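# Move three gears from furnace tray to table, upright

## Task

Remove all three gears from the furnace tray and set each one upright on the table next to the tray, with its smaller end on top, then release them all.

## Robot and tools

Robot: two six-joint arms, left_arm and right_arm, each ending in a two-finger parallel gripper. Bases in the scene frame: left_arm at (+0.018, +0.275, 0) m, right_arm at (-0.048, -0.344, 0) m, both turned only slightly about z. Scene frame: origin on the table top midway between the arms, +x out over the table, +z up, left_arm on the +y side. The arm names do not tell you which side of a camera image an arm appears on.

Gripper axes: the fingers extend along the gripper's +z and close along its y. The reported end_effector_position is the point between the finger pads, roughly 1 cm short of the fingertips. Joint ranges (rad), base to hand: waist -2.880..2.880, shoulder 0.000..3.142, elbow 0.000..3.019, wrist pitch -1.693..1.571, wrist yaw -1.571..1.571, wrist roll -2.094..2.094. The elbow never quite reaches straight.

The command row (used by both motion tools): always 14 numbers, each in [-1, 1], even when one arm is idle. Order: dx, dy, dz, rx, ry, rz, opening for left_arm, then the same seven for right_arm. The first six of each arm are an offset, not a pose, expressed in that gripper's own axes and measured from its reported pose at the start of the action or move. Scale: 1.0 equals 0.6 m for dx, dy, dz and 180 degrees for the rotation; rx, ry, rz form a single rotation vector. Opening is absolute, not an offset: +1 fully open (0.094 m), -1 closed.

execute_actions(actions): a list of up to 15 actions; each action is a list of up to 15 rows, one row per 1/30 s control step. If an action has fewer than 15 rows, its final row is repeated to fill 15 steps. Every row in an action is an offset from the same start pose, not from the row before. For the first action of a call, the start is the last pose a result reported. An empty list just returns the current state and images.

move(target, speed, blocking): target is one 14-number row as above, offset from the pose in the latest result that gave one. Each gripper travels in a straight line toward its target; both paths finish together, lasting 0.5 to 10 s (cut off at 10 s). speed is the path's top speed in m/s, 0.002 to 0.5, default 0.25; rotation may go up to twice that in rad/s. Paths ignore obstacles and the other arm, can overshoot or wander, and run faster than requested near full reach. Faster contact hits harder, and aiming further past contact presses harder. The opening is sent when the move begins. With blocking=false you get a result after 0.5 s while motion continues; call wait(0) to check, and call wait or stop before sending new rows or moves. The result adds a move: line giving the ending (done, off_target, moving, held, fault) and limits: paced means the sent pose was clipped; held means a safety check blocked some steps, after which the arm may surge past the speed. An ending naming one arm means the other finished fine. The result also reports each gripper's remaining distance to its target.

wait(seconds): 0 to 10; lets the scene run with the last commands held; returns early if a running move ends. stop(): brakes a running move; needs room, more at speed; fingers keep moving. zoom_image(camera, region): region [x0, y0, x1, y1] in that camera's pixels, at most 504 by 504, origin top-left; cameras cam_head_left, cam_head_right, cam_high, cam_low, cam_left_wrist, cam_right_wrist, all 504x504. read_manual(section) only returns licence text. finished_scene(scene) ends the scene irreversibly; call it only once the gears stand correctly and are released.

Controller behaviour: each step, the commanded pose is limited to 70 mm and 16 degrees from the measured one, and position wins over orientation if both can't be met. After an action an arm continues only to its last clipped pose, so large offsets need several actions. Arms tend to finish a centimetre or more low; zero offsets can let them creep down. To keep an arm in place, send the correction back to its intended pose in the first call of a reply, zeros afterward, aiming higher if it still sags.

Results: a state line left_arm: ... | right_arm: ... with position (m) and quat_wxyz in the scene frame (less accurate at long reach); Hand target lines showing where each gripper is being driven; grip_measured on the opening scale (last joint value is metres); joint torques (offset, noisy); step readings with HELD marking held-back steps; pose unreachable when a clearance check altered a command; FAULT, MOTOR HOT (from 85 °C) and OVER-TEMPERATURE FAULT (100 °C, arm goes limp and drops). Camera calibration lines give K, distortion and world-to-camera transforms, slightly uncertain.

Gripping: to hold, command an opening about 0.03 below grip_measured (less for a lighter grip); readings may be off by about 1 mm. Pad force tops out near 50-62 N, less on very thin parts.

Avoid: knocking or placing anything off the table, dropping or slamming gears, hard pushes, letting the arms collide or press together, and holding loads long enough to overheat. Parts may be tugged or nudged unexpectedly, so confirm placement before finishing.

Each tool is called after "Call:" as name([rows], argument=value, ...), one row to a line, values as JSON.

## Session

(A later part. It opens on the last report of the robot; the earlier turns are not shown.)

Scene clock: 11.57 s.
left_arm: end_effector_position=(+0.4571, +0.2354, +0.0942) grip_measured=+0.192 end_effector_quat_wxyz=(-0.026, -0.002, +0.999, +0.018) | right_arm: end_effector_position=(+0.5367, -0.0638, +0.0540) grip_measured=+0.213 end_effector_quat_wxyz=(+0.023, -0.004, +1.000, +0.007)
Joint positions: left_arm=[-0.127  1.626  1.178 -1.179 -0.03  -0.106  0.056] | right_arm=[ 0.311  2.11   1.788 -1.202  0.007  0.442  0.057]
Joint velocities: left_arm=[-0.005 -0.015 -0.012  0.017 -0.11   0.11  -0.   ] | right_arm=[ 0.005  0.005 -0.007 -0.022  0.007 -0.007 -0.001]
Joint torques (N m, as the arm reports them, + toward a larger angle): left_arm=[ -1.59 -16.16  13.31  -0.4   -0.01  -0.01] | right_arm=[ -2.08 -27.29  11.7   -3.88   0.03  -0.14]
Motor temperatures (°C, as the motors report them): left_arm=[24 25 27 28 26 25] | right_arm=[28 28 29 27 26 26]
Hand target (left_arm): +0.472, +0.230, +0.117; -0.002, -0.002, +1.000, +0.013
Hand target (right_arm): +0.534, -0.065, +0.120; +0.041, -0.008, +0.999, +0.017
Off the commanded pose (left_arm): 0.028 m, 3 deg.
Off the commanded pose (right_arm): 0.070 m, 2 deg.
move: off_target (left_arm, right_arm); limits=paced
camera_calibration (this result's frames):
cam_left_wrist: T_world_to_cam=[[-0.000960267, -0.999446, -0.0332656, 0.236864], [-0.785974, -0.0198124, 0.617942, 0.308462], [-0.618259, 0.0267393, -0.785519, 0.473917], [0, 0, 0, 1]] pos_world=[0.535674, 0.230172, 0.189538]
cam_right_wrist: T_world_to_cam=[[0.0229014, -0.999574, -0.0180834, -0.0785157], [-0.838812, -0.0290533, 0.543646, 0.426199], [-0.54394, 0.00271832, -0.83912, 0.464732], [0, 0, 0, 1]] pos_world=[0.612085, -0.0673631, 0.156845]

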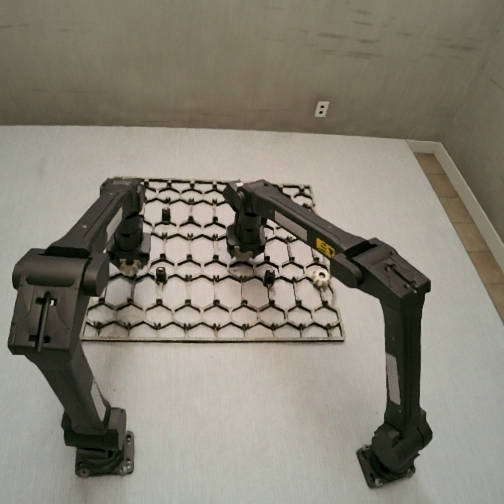

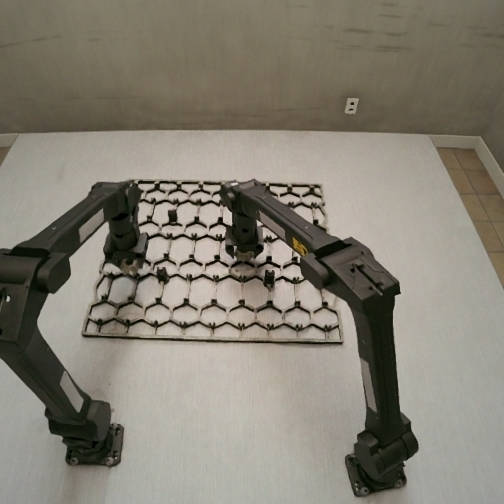

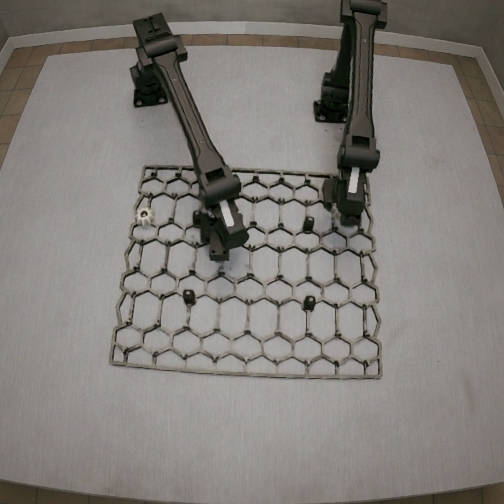

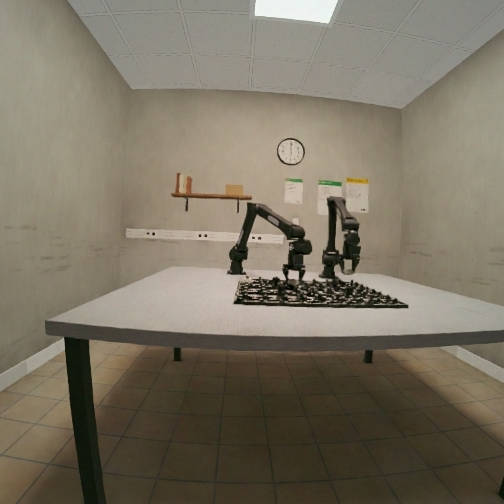

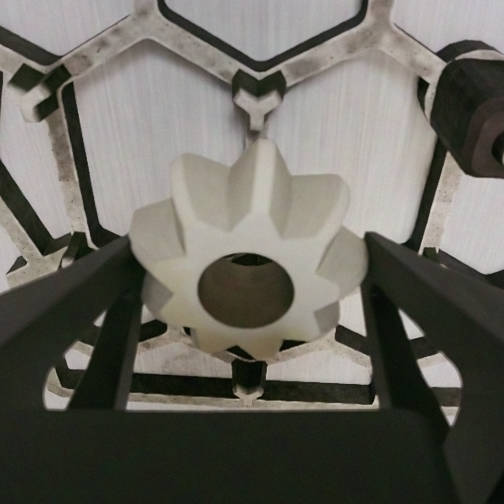

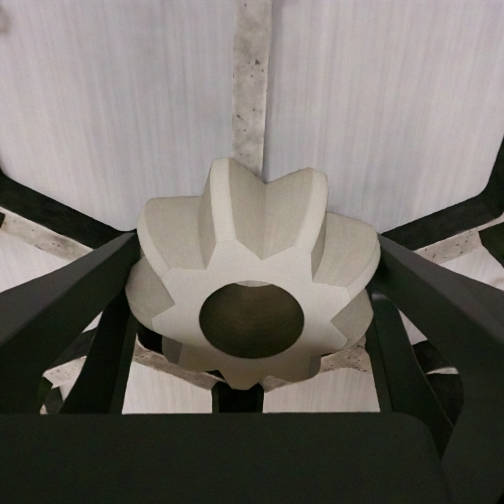

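Call:
move(target=[-0.022,0.24,-0.02,0,0,0,0.05, 0,0,-0.12,0,0,0,0.05], speed=0.2)

Scene clock: 12.93 s.
left_arm: end_effector_position=(+0.4574, +0.3752, +0.1012) grip_measured=+0.192 end_effector_quat_wxyz=(-0.035, -0.008, +0.999, +0.012) | right_arm: end_effector_position=(+0.5127, -0.0756, +0.0636) grip_measured=+0.213 end_effector_quat_wxyz=(-0.029, -0.004, +0.999, -0.018)
Joint positions: left_arm=[ 0.184  1.645  1.223 -1.211 -0.038  0.193  0.056] | right_arm=[ 0.311  2.107  1.808 -1.34   0.008  0.442  0.057]
Joint velocities: left_arm=[ 0.005 -0.015 -0.002  0.012 -0.037 -0.066 -0.001] | right_arm=[-0.005 -0.015  0.017 -0.032 -0.022  0.007 -0.   ]
Joint torques (N m, as the arm reports them, + toward a larger angle): left_arm=[ -0.03 -14.58  13.79  -0.61  -0.18   0.13] | right_arm=[ -3.18 -25.52  13.19  -0.69   0.02  -0.1 ]
Motor temperatures (°C, as the motors report them): left_arm=[24 25 28 28 26 25] | right_arm=[28 28 30 27 26 26]
Hand target (left_arm): +0.473, +0.378, +0.111; -0.025, -0.002, +1.000, +0.015
Hand target (right_arm): +0.530, -0.067, +0.126; +0.023, -0.004, +1.000, +0.007
Off the commanded pose (left_arm): 0.017 m, 1 deg.
Off the commanded pose (right_arm): 0.067 m, 7 deg.
move: off_target (left_arm, right_arm)
camera_calibration (this result's frames):
cam_left_wrist: T_world_to_cam=[[0.0113824, -0.999679, -0.0226514, 0.370193], [-0.775445, -0.0231266, 0.630991, 0.302204], [-0.631312, 0.0103827, -0.77546, 0.487007], [0, 0, 0, 1]] pos_world=[0.537582, 0.372007, 0.195352]
cam_right_wrist: T_world_to_cam=[[0.0235651, -0.999251, 0.030691, -0.0930156], [-0.778271, 0.000932429, 0.627928, 0.366373], [-0.627487, -0.0386831, -0.777666, 0.495574], [0, 0, 0, 1]] pos_world=[0.598295, -0.0741172, 0.15819]

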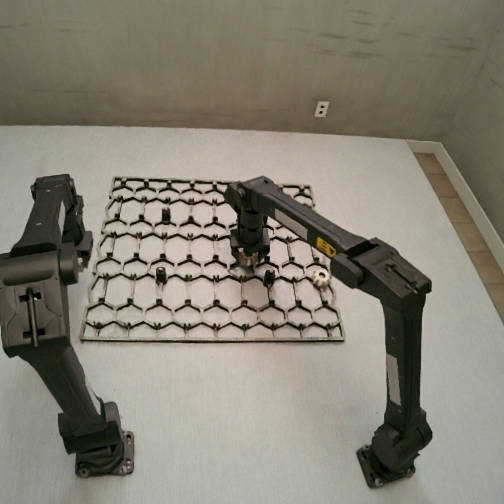

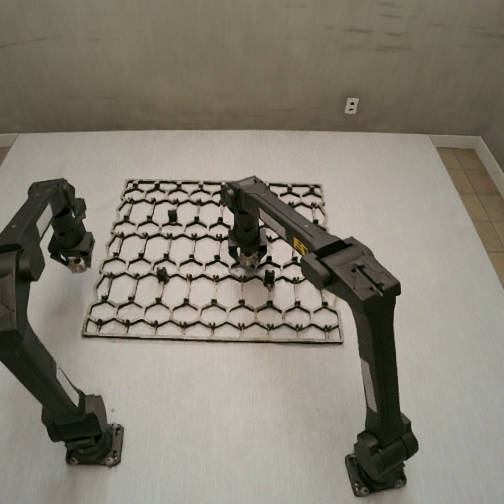

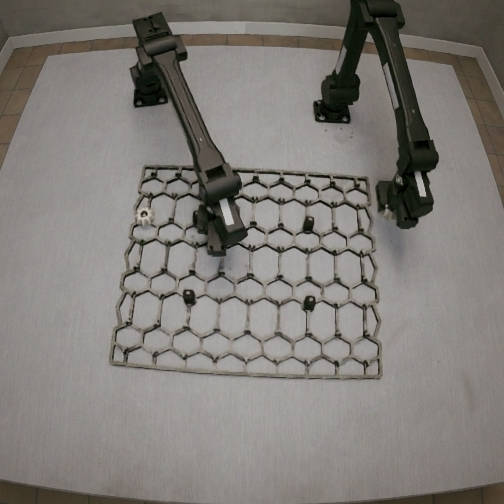

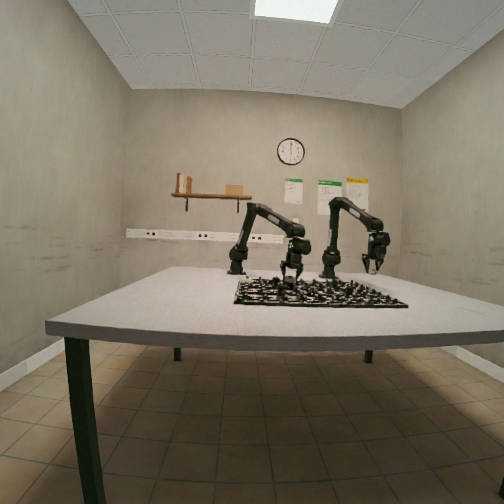

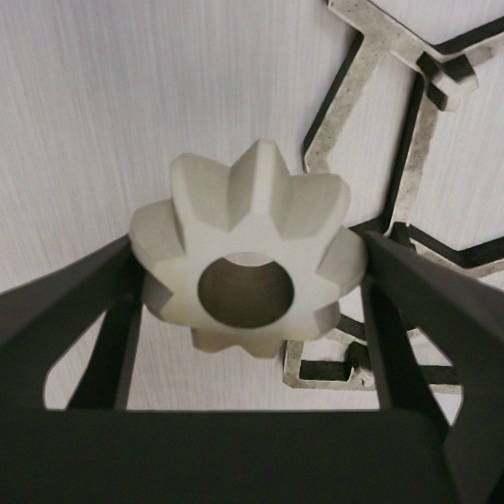

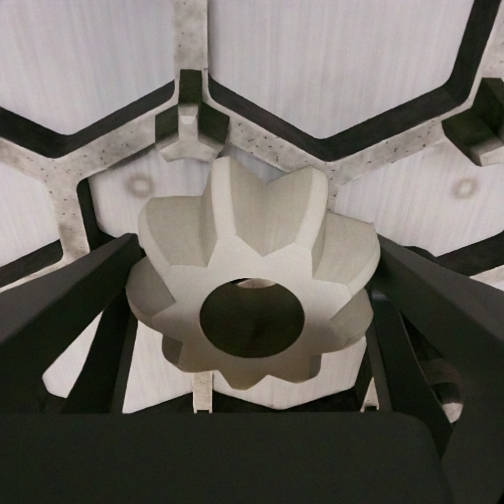

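Call:
move(target=[-0.02,0.09,0,0,0,0,0.05, 0.12,0,-0.15,0,0.04,0,0.05], speed=0.2)

Scene clock: 14.23 s.
left_arm: end_effector_position=(+0.4543, +0.4201, +0.0905) grip_measured=+0.192 end_effector_quat_wxyz=(-0.046, -0.009, +0.999, +0.007) | right_arm: end_effector_position=(+0.4464, -0.0819, +0.1256) grip_measured=+0.214 end_effector_quat_wxyz=(-0.115, -0.001, +0.993, -0.031)
Joint positions: left_arm=[ 0.281  1.691  1.25  -1.213 -0.039  0.287  0.056] | right_arm=[ 0.335  2.006  1.794 -1.592 -0.05   0.465  0.057]
Joint velocities: left_arm=[-0.005 -0.005  0.002 -0.017 -0.066 -0.022 -0.   ] | right_arm=[ 0.015 -0.005 -0.012  0.002 -0.007  0.007 -0.001]
Joint torques (N m, as the arm reports them, + toward a larger angle): left_arm=[ -0.14 -15.42  13.77  -0.62  -0.24   0.14] | right_arm=[ -2.21 -22.43  10.17  -1.48  -0.05  -0.03]
Motor temperatures (°C, as the motors report them): left_arm=[24 26 28 28 26 25] | right_arm=[28 29 30 27 26 26]
Hand target (left_arm): +0.469, +0.429, +0.102; -0.034, -0.008, +0.999, +0.012
Hand target (right_arm): +0.446, -0.073, +0.158; -0.092, -0.004, +0.996, -0.018
Off the commanded pose (left_arm): 0.020 m, 1 deg.
Off the commanded pose (right_arm): 0.033 m, 3 deg.
move: off_target (left_arm, right_arm); limits=paced
camera_calibration (this result's frames):
cam_left_wrist: T_world_to_cam=[[0.0142974, -0.999834, -0.0113287, 0.412664], [-0.761573, -0.0182305, 0.647823, 0.29773], [-0.647922, -0.000634573, -0.761707, 0.48715], [0, 0, 0, 1]] pos_world=[0.536478, 0.418333, 0.182865]
cam_right_wrist: T_world_to_cam=[[0.0226374, -0.998357, 0.0526406, -0.101958], [-0.65916, 0.0246834, 0.751597, 0.209049], [-0.751662, -0.0517128, -0.657518, 0.541284], [0, 0, 0, 1]] pos_world=[0.546967, -0.0789591, 0.20415]

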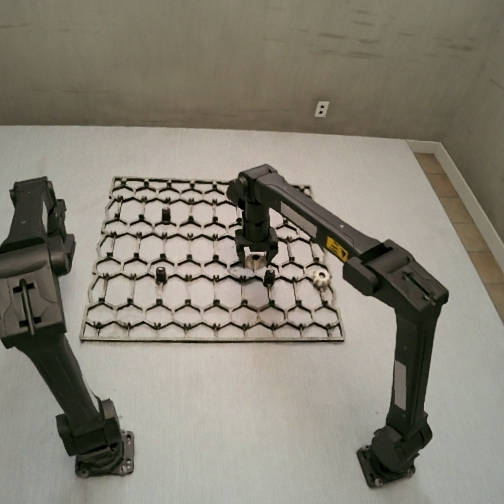

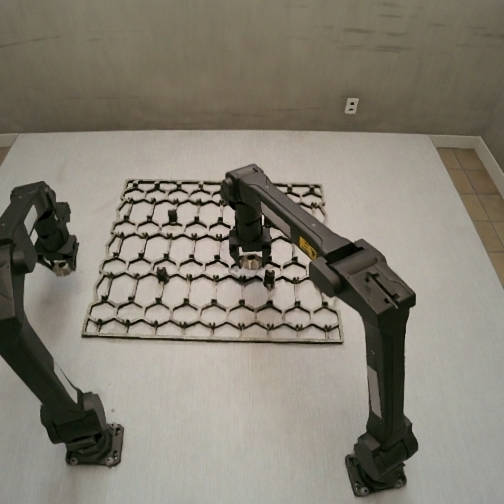

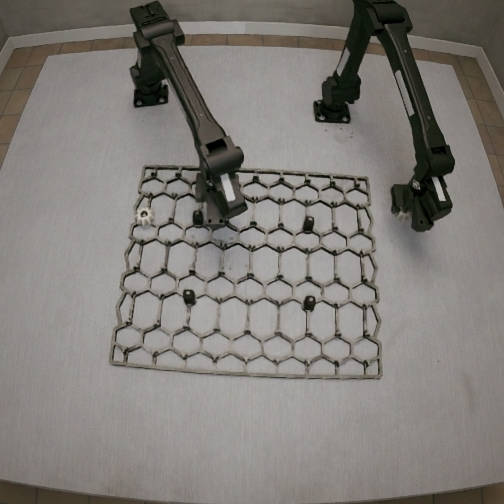

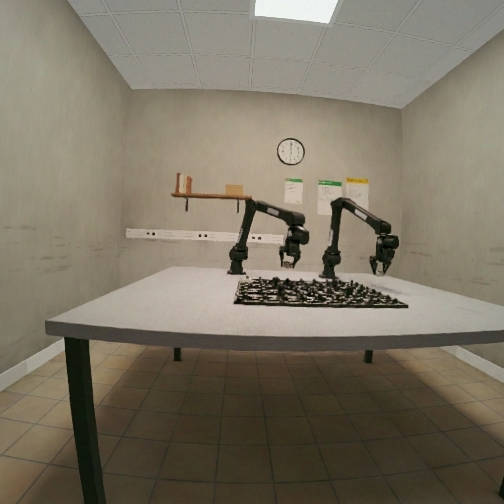

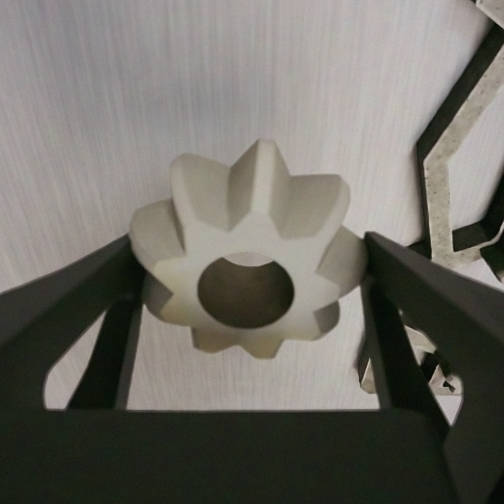

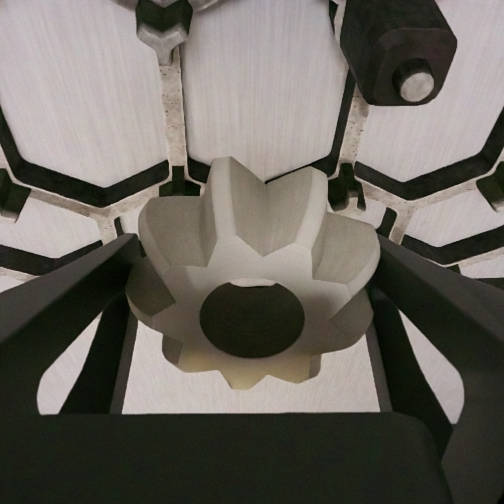

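Call:
move(target=[-0.02,0,0.1,0,-0.03,0,0.05, 0.30,0,0.036,0,-0.073,0,0.05], speed=0.2)

Scene clock: 15.90 s.
left_arm: end_effector_position=(+0.4557, +0.4163, +0.0306) grip_measured=+0.192 end_effector_quat_wxyz=(-0.005, -0.009, +1.000, +0.007) | right_arm: end_effector_position=(+0.2650, -0.0845, +0.1313) grip_measured=+0.214 end_effector_quat_wxyz=(-0.022, -0.008, +0.999, -0.042)
Joint positions: left_arm=[ 0.281  1.727  1.12  -0.971 -0.016  0.289  0.056] | right_arm=[ 0.57   1.523  1.159 -1.295  0.035  0.695  0.057]
Joint velocities: left_arm=[ 0.005  0.005  0.002 -0.022 -0.051 -0.066 -0.001] | right_arm=[-0.015 -0.015  0.002 -0.007 -0.022 -0.007  0.   ]
Joint torques (N m, as the arm reports them, + toward a larger angle): left_arm=[  0.33 -15.25   9.42   0.82   0.07   0.14] | right_arm=[ -2.73 -15.05   8.65   0.08   0.28  -0.03]
Motor temperatures (°C, as the motors report them): left_arm=[24 26 28 28 26 25] | right_arm=[28 29 30 27 26 26]
Hand target (left_arm): +0.461, +0.422, +0.029; +0.002, -0.009, +1.000, +0.006
Hand target (right_arm): +0.266, -0.081, +0.147; -0.002, -0.004, +1.000, -0.028
Off the commanded pose (left_arm): 0.007 m, 1 deg.
Off the commanded pose (right_arm): 0.015 m, 3 deg.
move: off_target (right_arm)
camera_calibration (this result's frames):
cam_left_wrist: T_world_to_cam=[[0.0139555, -0.999846, -0.0106804, 0.408296], [-0.811047, -0.0175663, 0.584717, 0.36176], [-0.584814, 0.000502324, -0.811167, 0.414712], [0, 0, 0, 1]] pos_world=[0.530236, 0.414379, 0.129234]
cam_right_wrist: T_world_to_cam=[[0.0314487, -0.996439, 0.0782325, -0.106288], [-0.786789, 0.0235921, 0.616772, 0.136755], [-0.616421, -0.0809491, -0.783245, 0.386693], [0, 0, 0, 1]] pos_world=[0.349305, -0.0778334, 0.226844]

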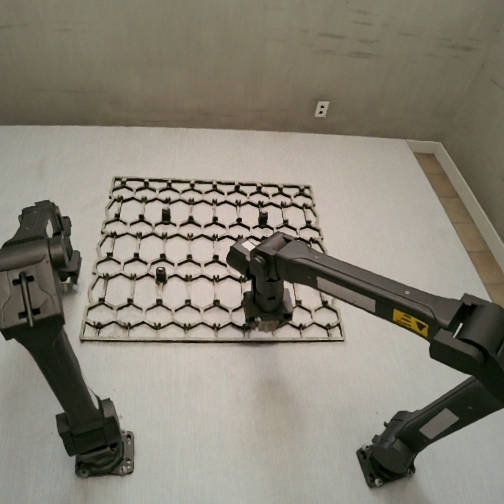

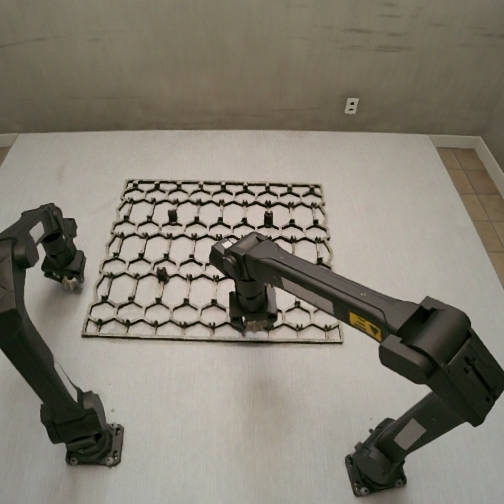

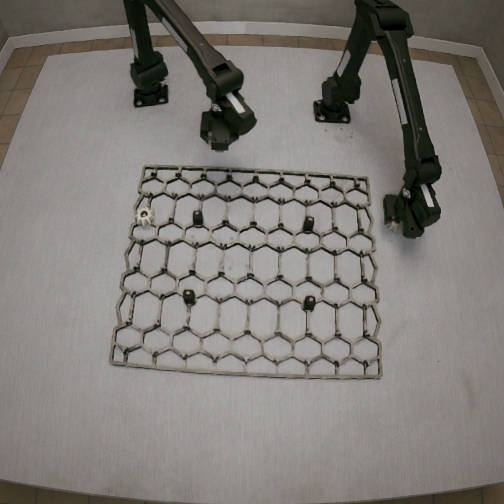

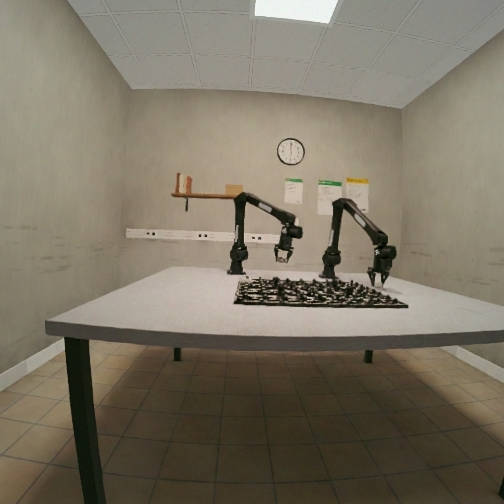

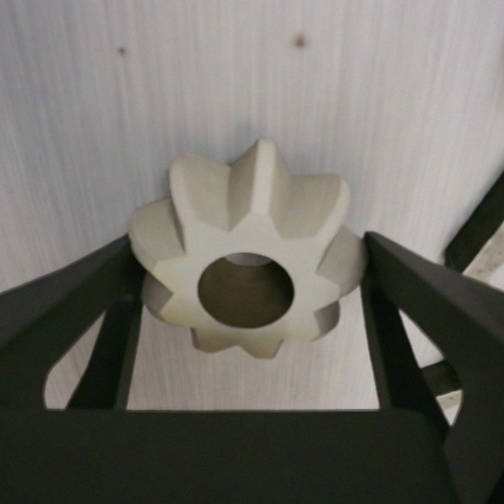

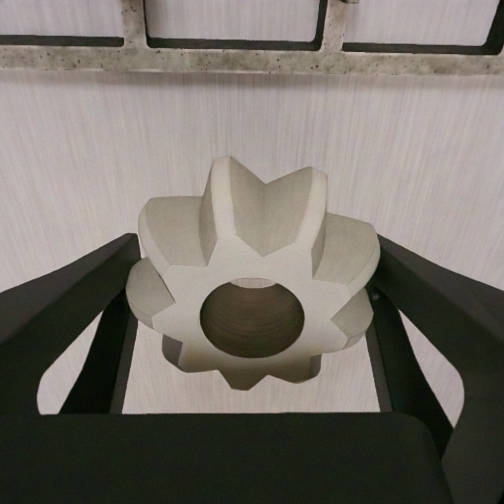

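Call:
move(target=[0,0,0.025,0,0,0,0.05, 0,0,0.16,-0.027,-0.014,0,0.05], speed=0.12)

Scene clock: 17.20 s.
left_arm: end_effector_position=(+0.4500, +0.4145, +0.0187) grip_measured=+0.192 end_effector_quat_wxyz=(-0.010, -0.009, +1.000, +0.005) | right_arm: end_effector_position=(+0.2531, -0.0909, +0.0323) grip_measured=+0.213 end_effector_quat_wxyz=(-0.006, -0.011, +1.000, -0.007)
Joint positions: left_arm=[ 0.281  1.737  1.097 -0.946 -0.016  0.289  0.056] | right_arm=[ 0.563  1.581  0.934 -0.942  0.003  0.681  0.057]
Joint velocities: left_arm=[-0.015 -0.015  0.027  0.012 -0.007  0.007 -0.   ] | right_arm=[-0.005 -0.005 -0.017 -0.017 -0.007 -0.051 -0.   ]
Joint torques (N m, as the arm reports them, + toward a larger angle): left_arm=[ -0.11 -14.72   9.07   0.9   -0.08   0.03] | right_arm=[ -4.32 -11.33   7.29   0.29  -0.01  -0.23]
Motor temperatures (°C, as the motors report them): left_arm=[24 26 28 28 26 25] | right_arm=[28 29 30 27 26 26]
Hand target (left_arm): +0.455, +0.417, +0.015; -0.006, -0.009, +1.000, +0.006
Hand target (right_arm): +0.260, -0.092, +0.035; -0.000, -0.008, +1.000, +0.000
Off the commanded pose (left_arm): 0.007 m, 1 deg.
Off the commanded pose (right_arm): 0.009 m, 1 deg.
move: done
camera_calibration (this result's frames):
cam_left_wrist: T_world_to_cam=[[0.0138737, -0.999871, -0.00803983, 0.406453], [-0.805912, -0.0159412, 0.591821, 0.360954], [-0.591873, -0.00173137, -0.80603, 0.405777], [0, 0, 0, 1]] pos_world=[0.525426, 0.412857, 0.116716]
cam_right_wrist: T_world_to_cam=[[0.0363289, -0.999296, 0.00937525, -0.103732], [-0.805917, -0.0237488, 0.591552, 0.18994], [-0.590913, -0.0290461, -0.806212, 0.300337], [0, 0, 0, 1]] pos_world=[0.334317, -0.090425, 0.130749]

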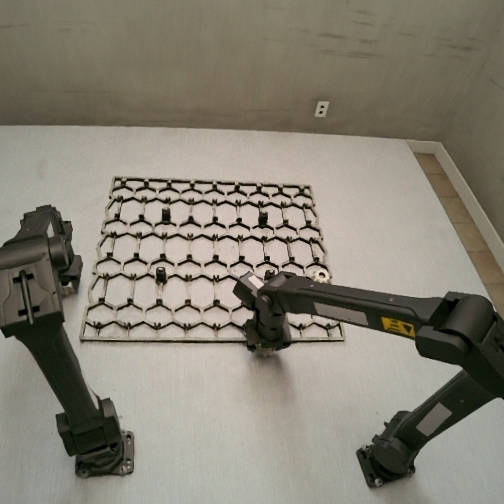

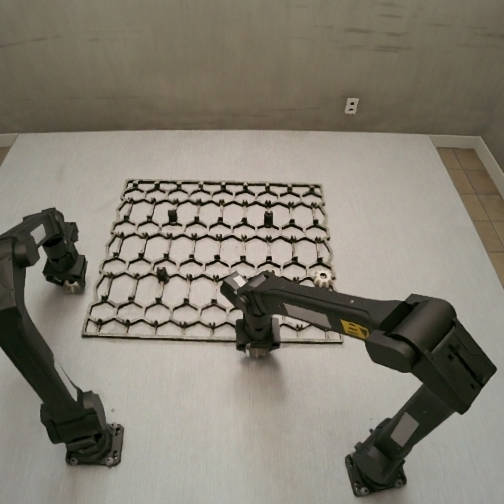

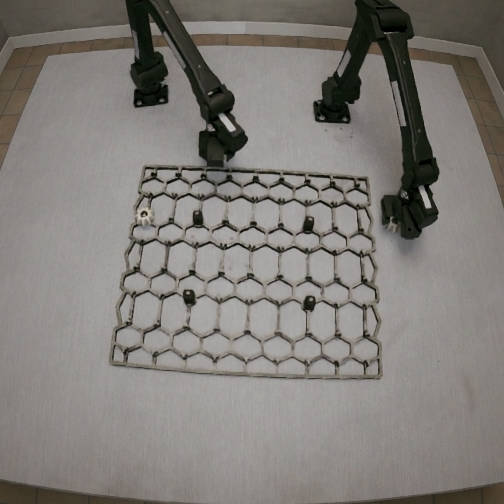

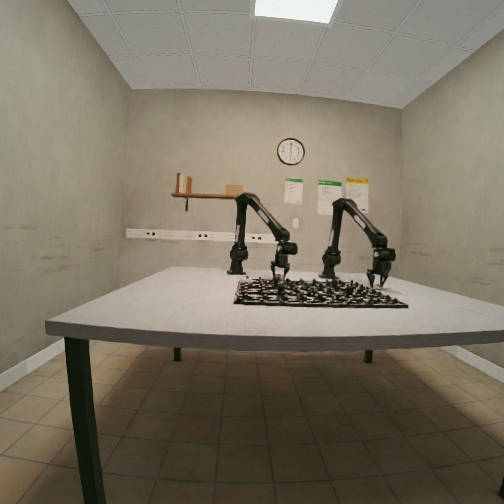

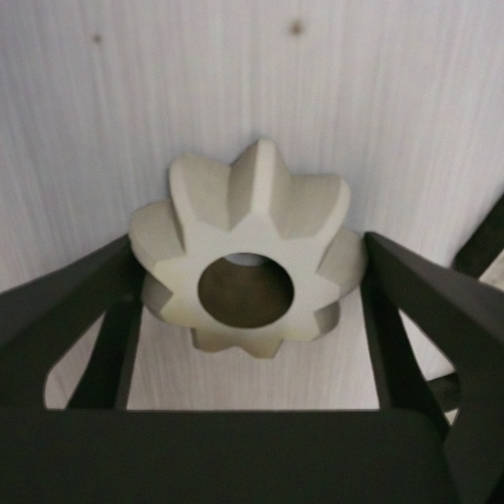

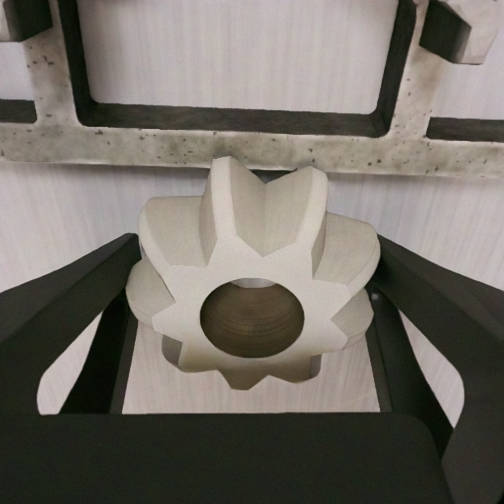

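Call:
move(target=[0,0,0.006,0,0,0,0.05, 0.05,0,0.015,0,0,0,0.05], speed=0.06)

Call:
move(target=[0,0,0,0,0,0,1, 0,0,0,0,0,0,1], speed=0.06)

Scene clock: 18.20 s.
left_arm: end_effector_position=(+0.4492, +0.4143, +0.0181) grip_measured=+0.192 end_effector_quat_wxyz=(-0.011, -0.009, +1.000, +0.005) | right_arm: end_effector_position=(+0.2295, -0.0960, +0.0192) grip_measured=+0.214 end_effector_quat_wxyz=(-0.012, -0.006, +1.000, -0.013)
Joint positions: left_arm=[ 0.281  1.737  1.095 -0.946 -0.016  0.289  0.056] | right_arm=[ 0.594  1.566  0.871 -0.911  0.004  0.722  0.057]
Joint velocities: left_arm=[-0.015 -0.005  0.007  0.012 -0.037  0.081 -0.   ] | right_arm=[-0.015 -0.015  0.002  0.002  0.022  0.007  0.001]
Joint torques (N m, as the arm reports them, + toward a larger angle): left_arm=[ -0.69 -15.77   8.13   0.57  -0.1    0.05] | right_arm=[ -1.49 -11.93   5.88   0.24   0.02  -0.04]
Motor temperatures (°C, as the motors report them): left_arm=[24 26 28 28 26 25] | right_arm=[28 29 30 27 26 26]
Hand target (left_arm): +0.450, +0.415, +0.015; -0.010, -0.009, +1.000, +0.005
Hand target (right_arm): +0.223, -0.092, +0.024; -0.007, -0.011, +1.000, -0.007
Off the commanded pose (left_arm): 0.003 m, 0 deg.
Off the commanded pose (right_arm): 0.009 m, 1 deg.
move: done
camera_calibration (this result's frames):
cam_left_wrist: T_world_to_cam=[[0.0138596, -0.999876, -0.00748962, 0.406185], [-0.804835, -0.0156002, 0.593294, 0.359943], [-0.593337, -0.00219493, -0.804951, 0.405633], [0, 0, 0, 1]] pos_world=[0.524742, 0.41264, 0.116005]
cam_right_wrist: T_world_to_cam=[[0.0258543, -0.999443, 0.0210783, -0.10577], [-0.799202, -0.00799898, 0.60101, 0.178324], [-0.600506, -0.0323845, -0.798964, 0.277421], [0, 0, 0, 1]] pos_world=[0.311845, -0.0953004, 0.116704]

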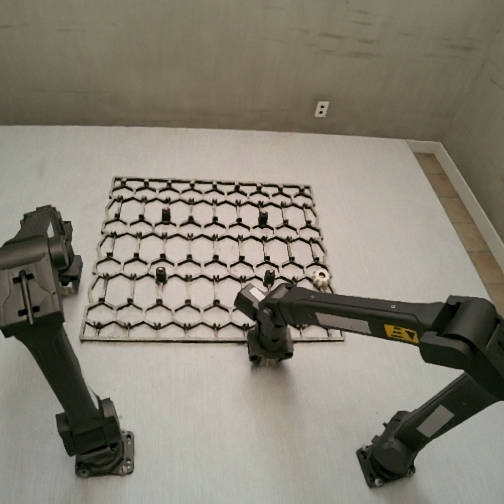

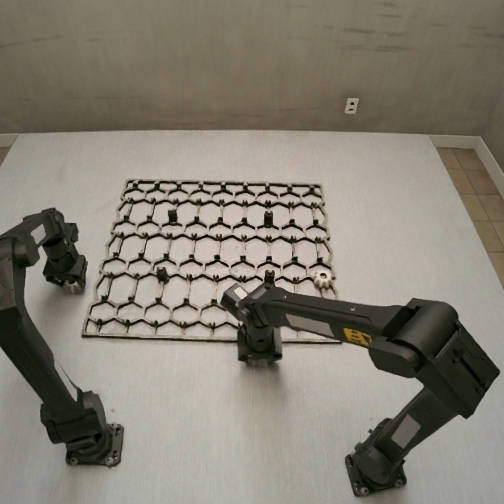

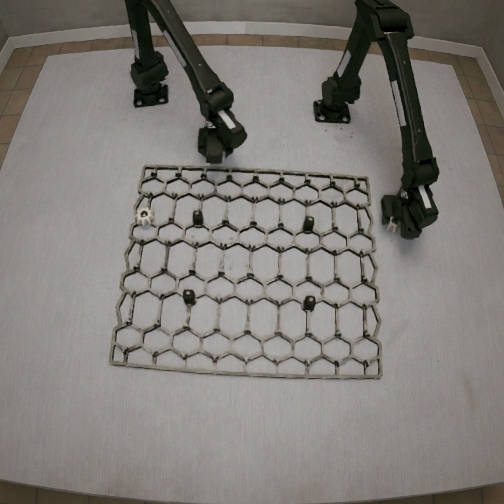

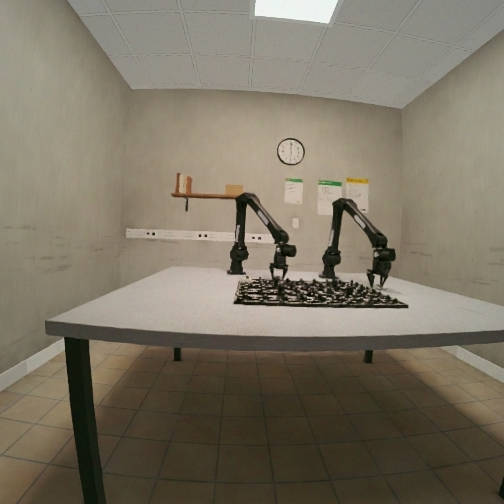

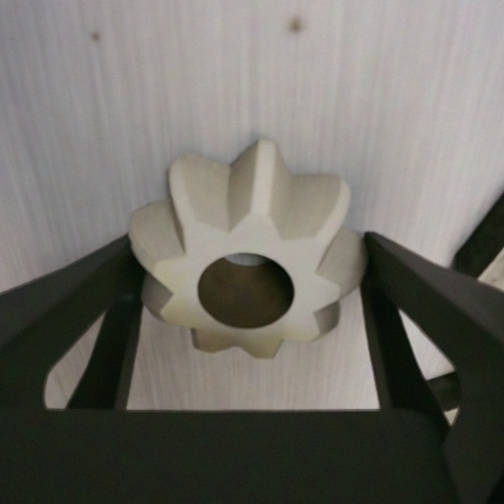

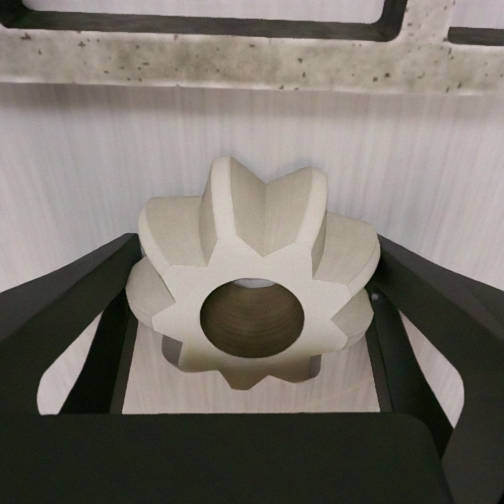

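Scene clock: 18.70 s.
left_arm: end_effector_position=(+0.4492, +0.4143, +0.0181) grip_measured=+1.000 end_effector_quat_wxyz=(-0.011, -0.009, +1.000, +0.005) | right_arm: end_effector_position=(+0.2296, -0.0961, +0.0196) grip_measured=+1.000 end_effector_quat_wxyz=(-0.012, -0.006, +1.000, -0.013)
Joint positions: left_arm=[ 0.281  1.737  1.095 -0.946 -0.016  0.289  0.094] | right_arm=[ 0.594  1.565  0.871 -0.912  0.004  0.722  0.094]
Joint velocities: left_arm=[-0.005 -0.015 -0.007 -0.007 -0.081 -0.007  0.   ] | right_arm=[-0.015 -0.015 -0.002 -0.022  0.022 -0.081  0.   ]
Joint torques (N m, as the arm reports them, + toward a larger angle): left_arm=[ -0.4  -16.21   8.27   0.06  -0.05   0.05] | right_arm=[-2.64 -9.9   6.83 -0.14  0.1  -0.08]
Motor temperatures (°C, as the motors report them): left_arm=[24 26 28 28 26 25] | right_arm=[28 29 30 27 26 26]
Hand target (left_arm): +0.449, +0.414, +0.018; -0.011, -0.009, +1.000, +0.005
Hand target (right_arm): +0.229, -0.096, +0.019; -0.012, -0.006, +1.000, -0.013
Off the commanded pose (left_arm): 0.000 m, 0 deg.
Off the commanded pose (right_arm): 0.000 m, 0 deg.
move: done
camera_calibration (this result's frames):
cam_left_wrist: T_world_to_cam=[[0.0138596, -0.999876, -0.00748962, 0.406185], [-0.804835, -0.0156002, 0.593294, 0.359943], [-0.593337, -0.00219493, -0.804951, 0.405633], [0, 0, 0, 1]] pos_world=[0.524742, 0.41264, 0.116005]
cam_right_wrist: T_world_to_cam=[[0.0258504, -0.999448, 0.0208724, -0.105802], [-0.799696, -0.0081462, 0.60035, 0.178248], [-0.599849, -0.0322109, -0.799465, 0.27766], [0, 0, 0, 1]] pos_world=[0.311833, -0.0953478, 0.117177]

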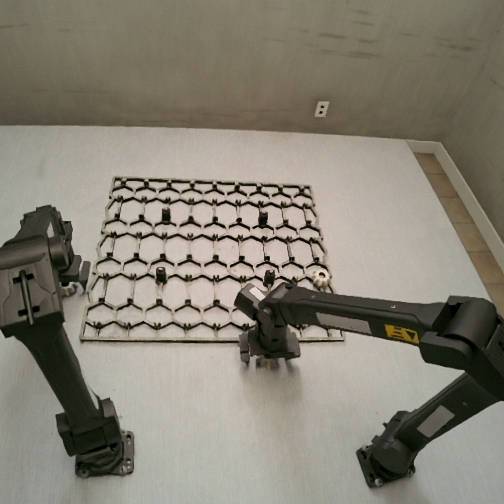

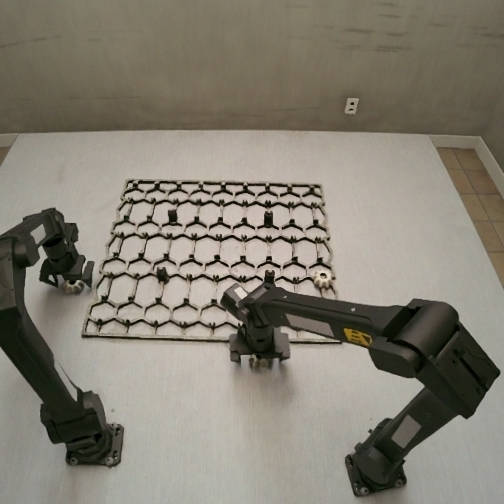

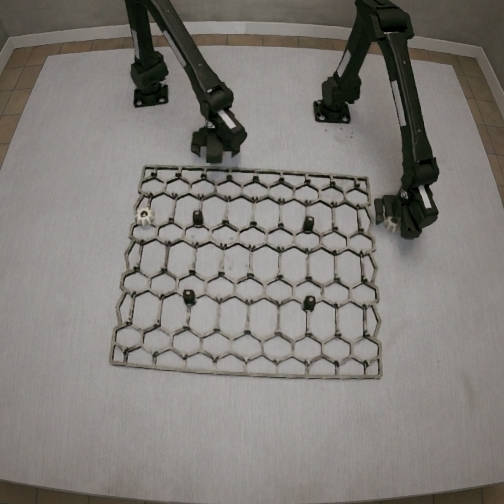

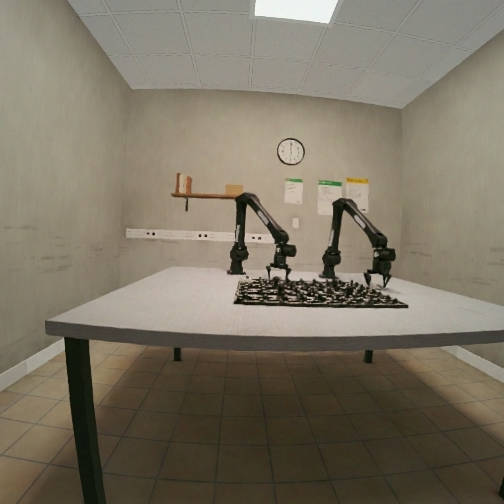

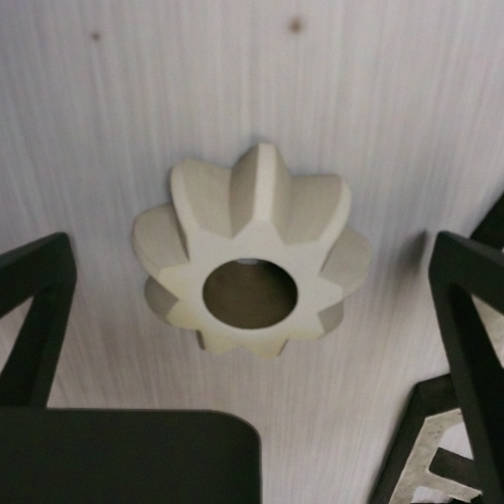

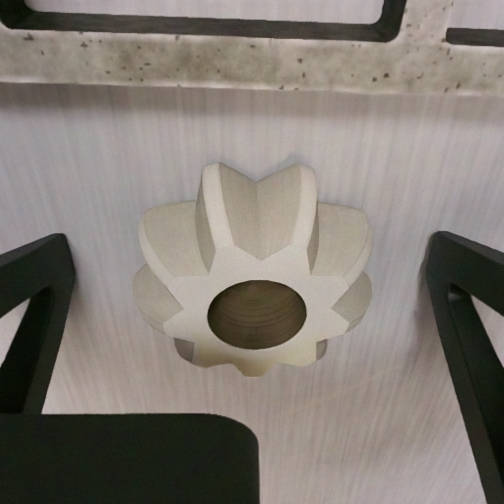

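Call:
move(target=[0,0,-0.2,0,0,0,1, 0,0,-0.17,0,0,0,1], speed=0.3)

Scene clock: 19.70 s.
left_arm: end_effector_position=(+0.4454, +0.4131, +0.1370) grip_measured=+1.000 end_effector_quat_wxyz=(-0.008, -0.009, +1.000, +0.006) | right_arm: end_effector_position=(+0.2215, -0.1033, +0.1076) grip_measured=+1.000 end_effector_quat_wxyz=(-0.024, -0.006, +0.999, -0.024)
Joint positions: left_arm=[ 0.281  1.576  1.239 -1.246 -0.016  0.289  0.094] | right_arm=[ 0.594  1.422  0.983 -1.2    0.004  0.722  0.094]
Joint velocities: left_arm=[ 0.005 -0.005  0.012  0.002 -0.022  0.081  0.   ] | right_arm=[-0.005  0.005 -0.002 -0.012  0.007 -0.022  0.   ]
Joint torques (N m, as the arm reports them, + toward a larger angle): left_arm=[ -0.83 -14.34  11.43  -0.42  -0.11  -0.01] | right_arm=[-2.16 -9.67 11.37 -0.58  0.09 -0.08]
Motor temperatures (°C, as the motors report them): left_arm=[24 26 28 28 26 25] | right_arm=[28 29 30 27 26 26]
Hand target (left_arm): +0.450, +0.412, +0.139; -0.011, -0.009, +1.000, +0.005
Hand target (right_arm): +0.232, -0.094, +0.122; -0.011, -0.006, +1.000, -0.013
Off the commanded pose (left_arm): 0.006 m, 0 deg.
Off the commanded pose (right_arm): 0.020 m, 2 deg.
move: off_target (right_arm)
camera_calibration (this result's frames):
cam_left_wrist: T_world_to_cam=[[0.013905, -0.999862, -0.00914017, 0.406149], [-0.808059, -0.0166207, 0.588867, 0.288842], [-0.588937, -0.000802389, -0.808178, 0.497046], [0, 0, 0, 1]] pos_world=[0.520482, 0.411292, 0.235325]
cam_right_wrist: T_world_to_cam=[[0.0266429, -0.998734, 0.0426641, -0.117096], [-0.784471, 0.00556415, 0.62014, 0.114884], [-0.619592, -0.0499911, -0.78333, 0.343737], [0, 0, 0, 1]] pos_world=[0.30622, -0.100403, 0.203011]

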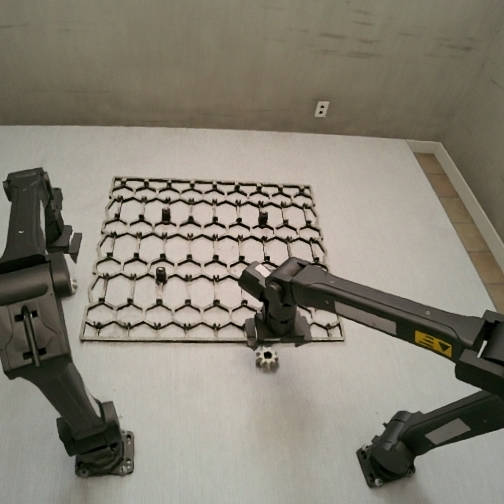

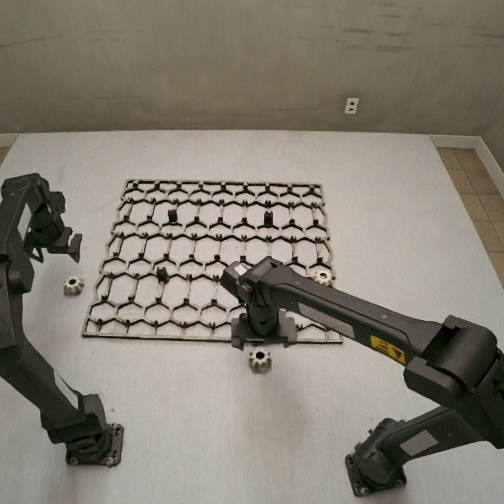

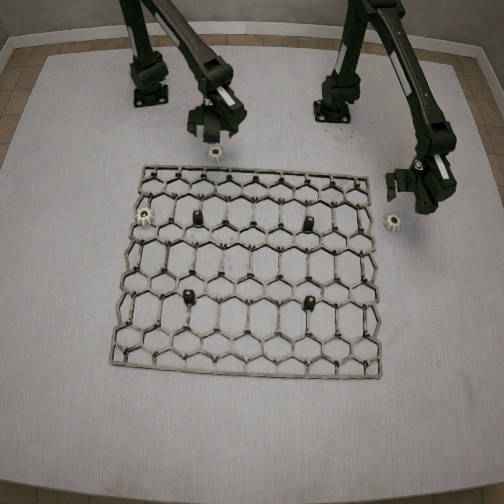

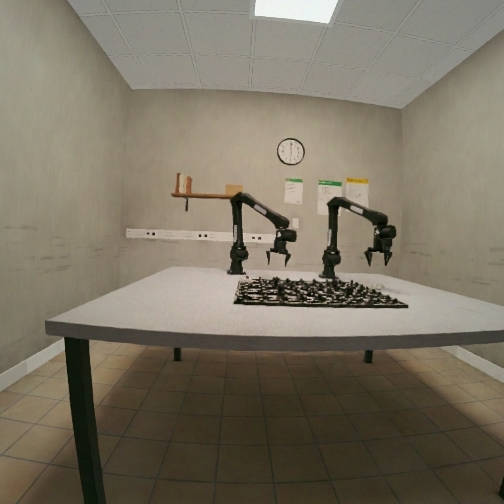

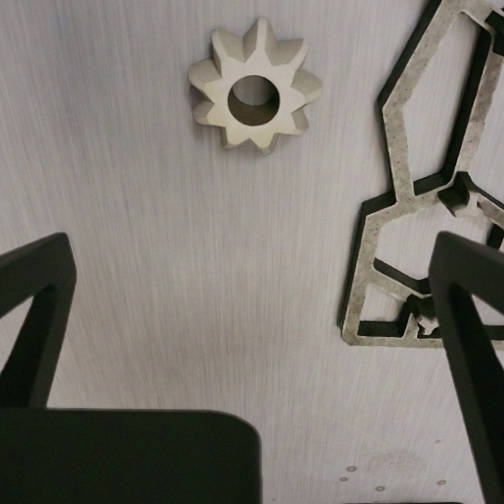

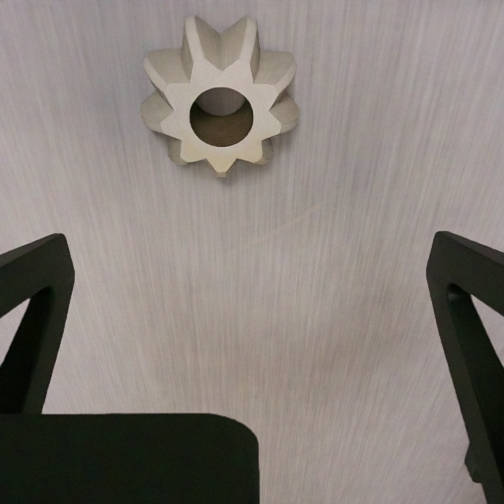

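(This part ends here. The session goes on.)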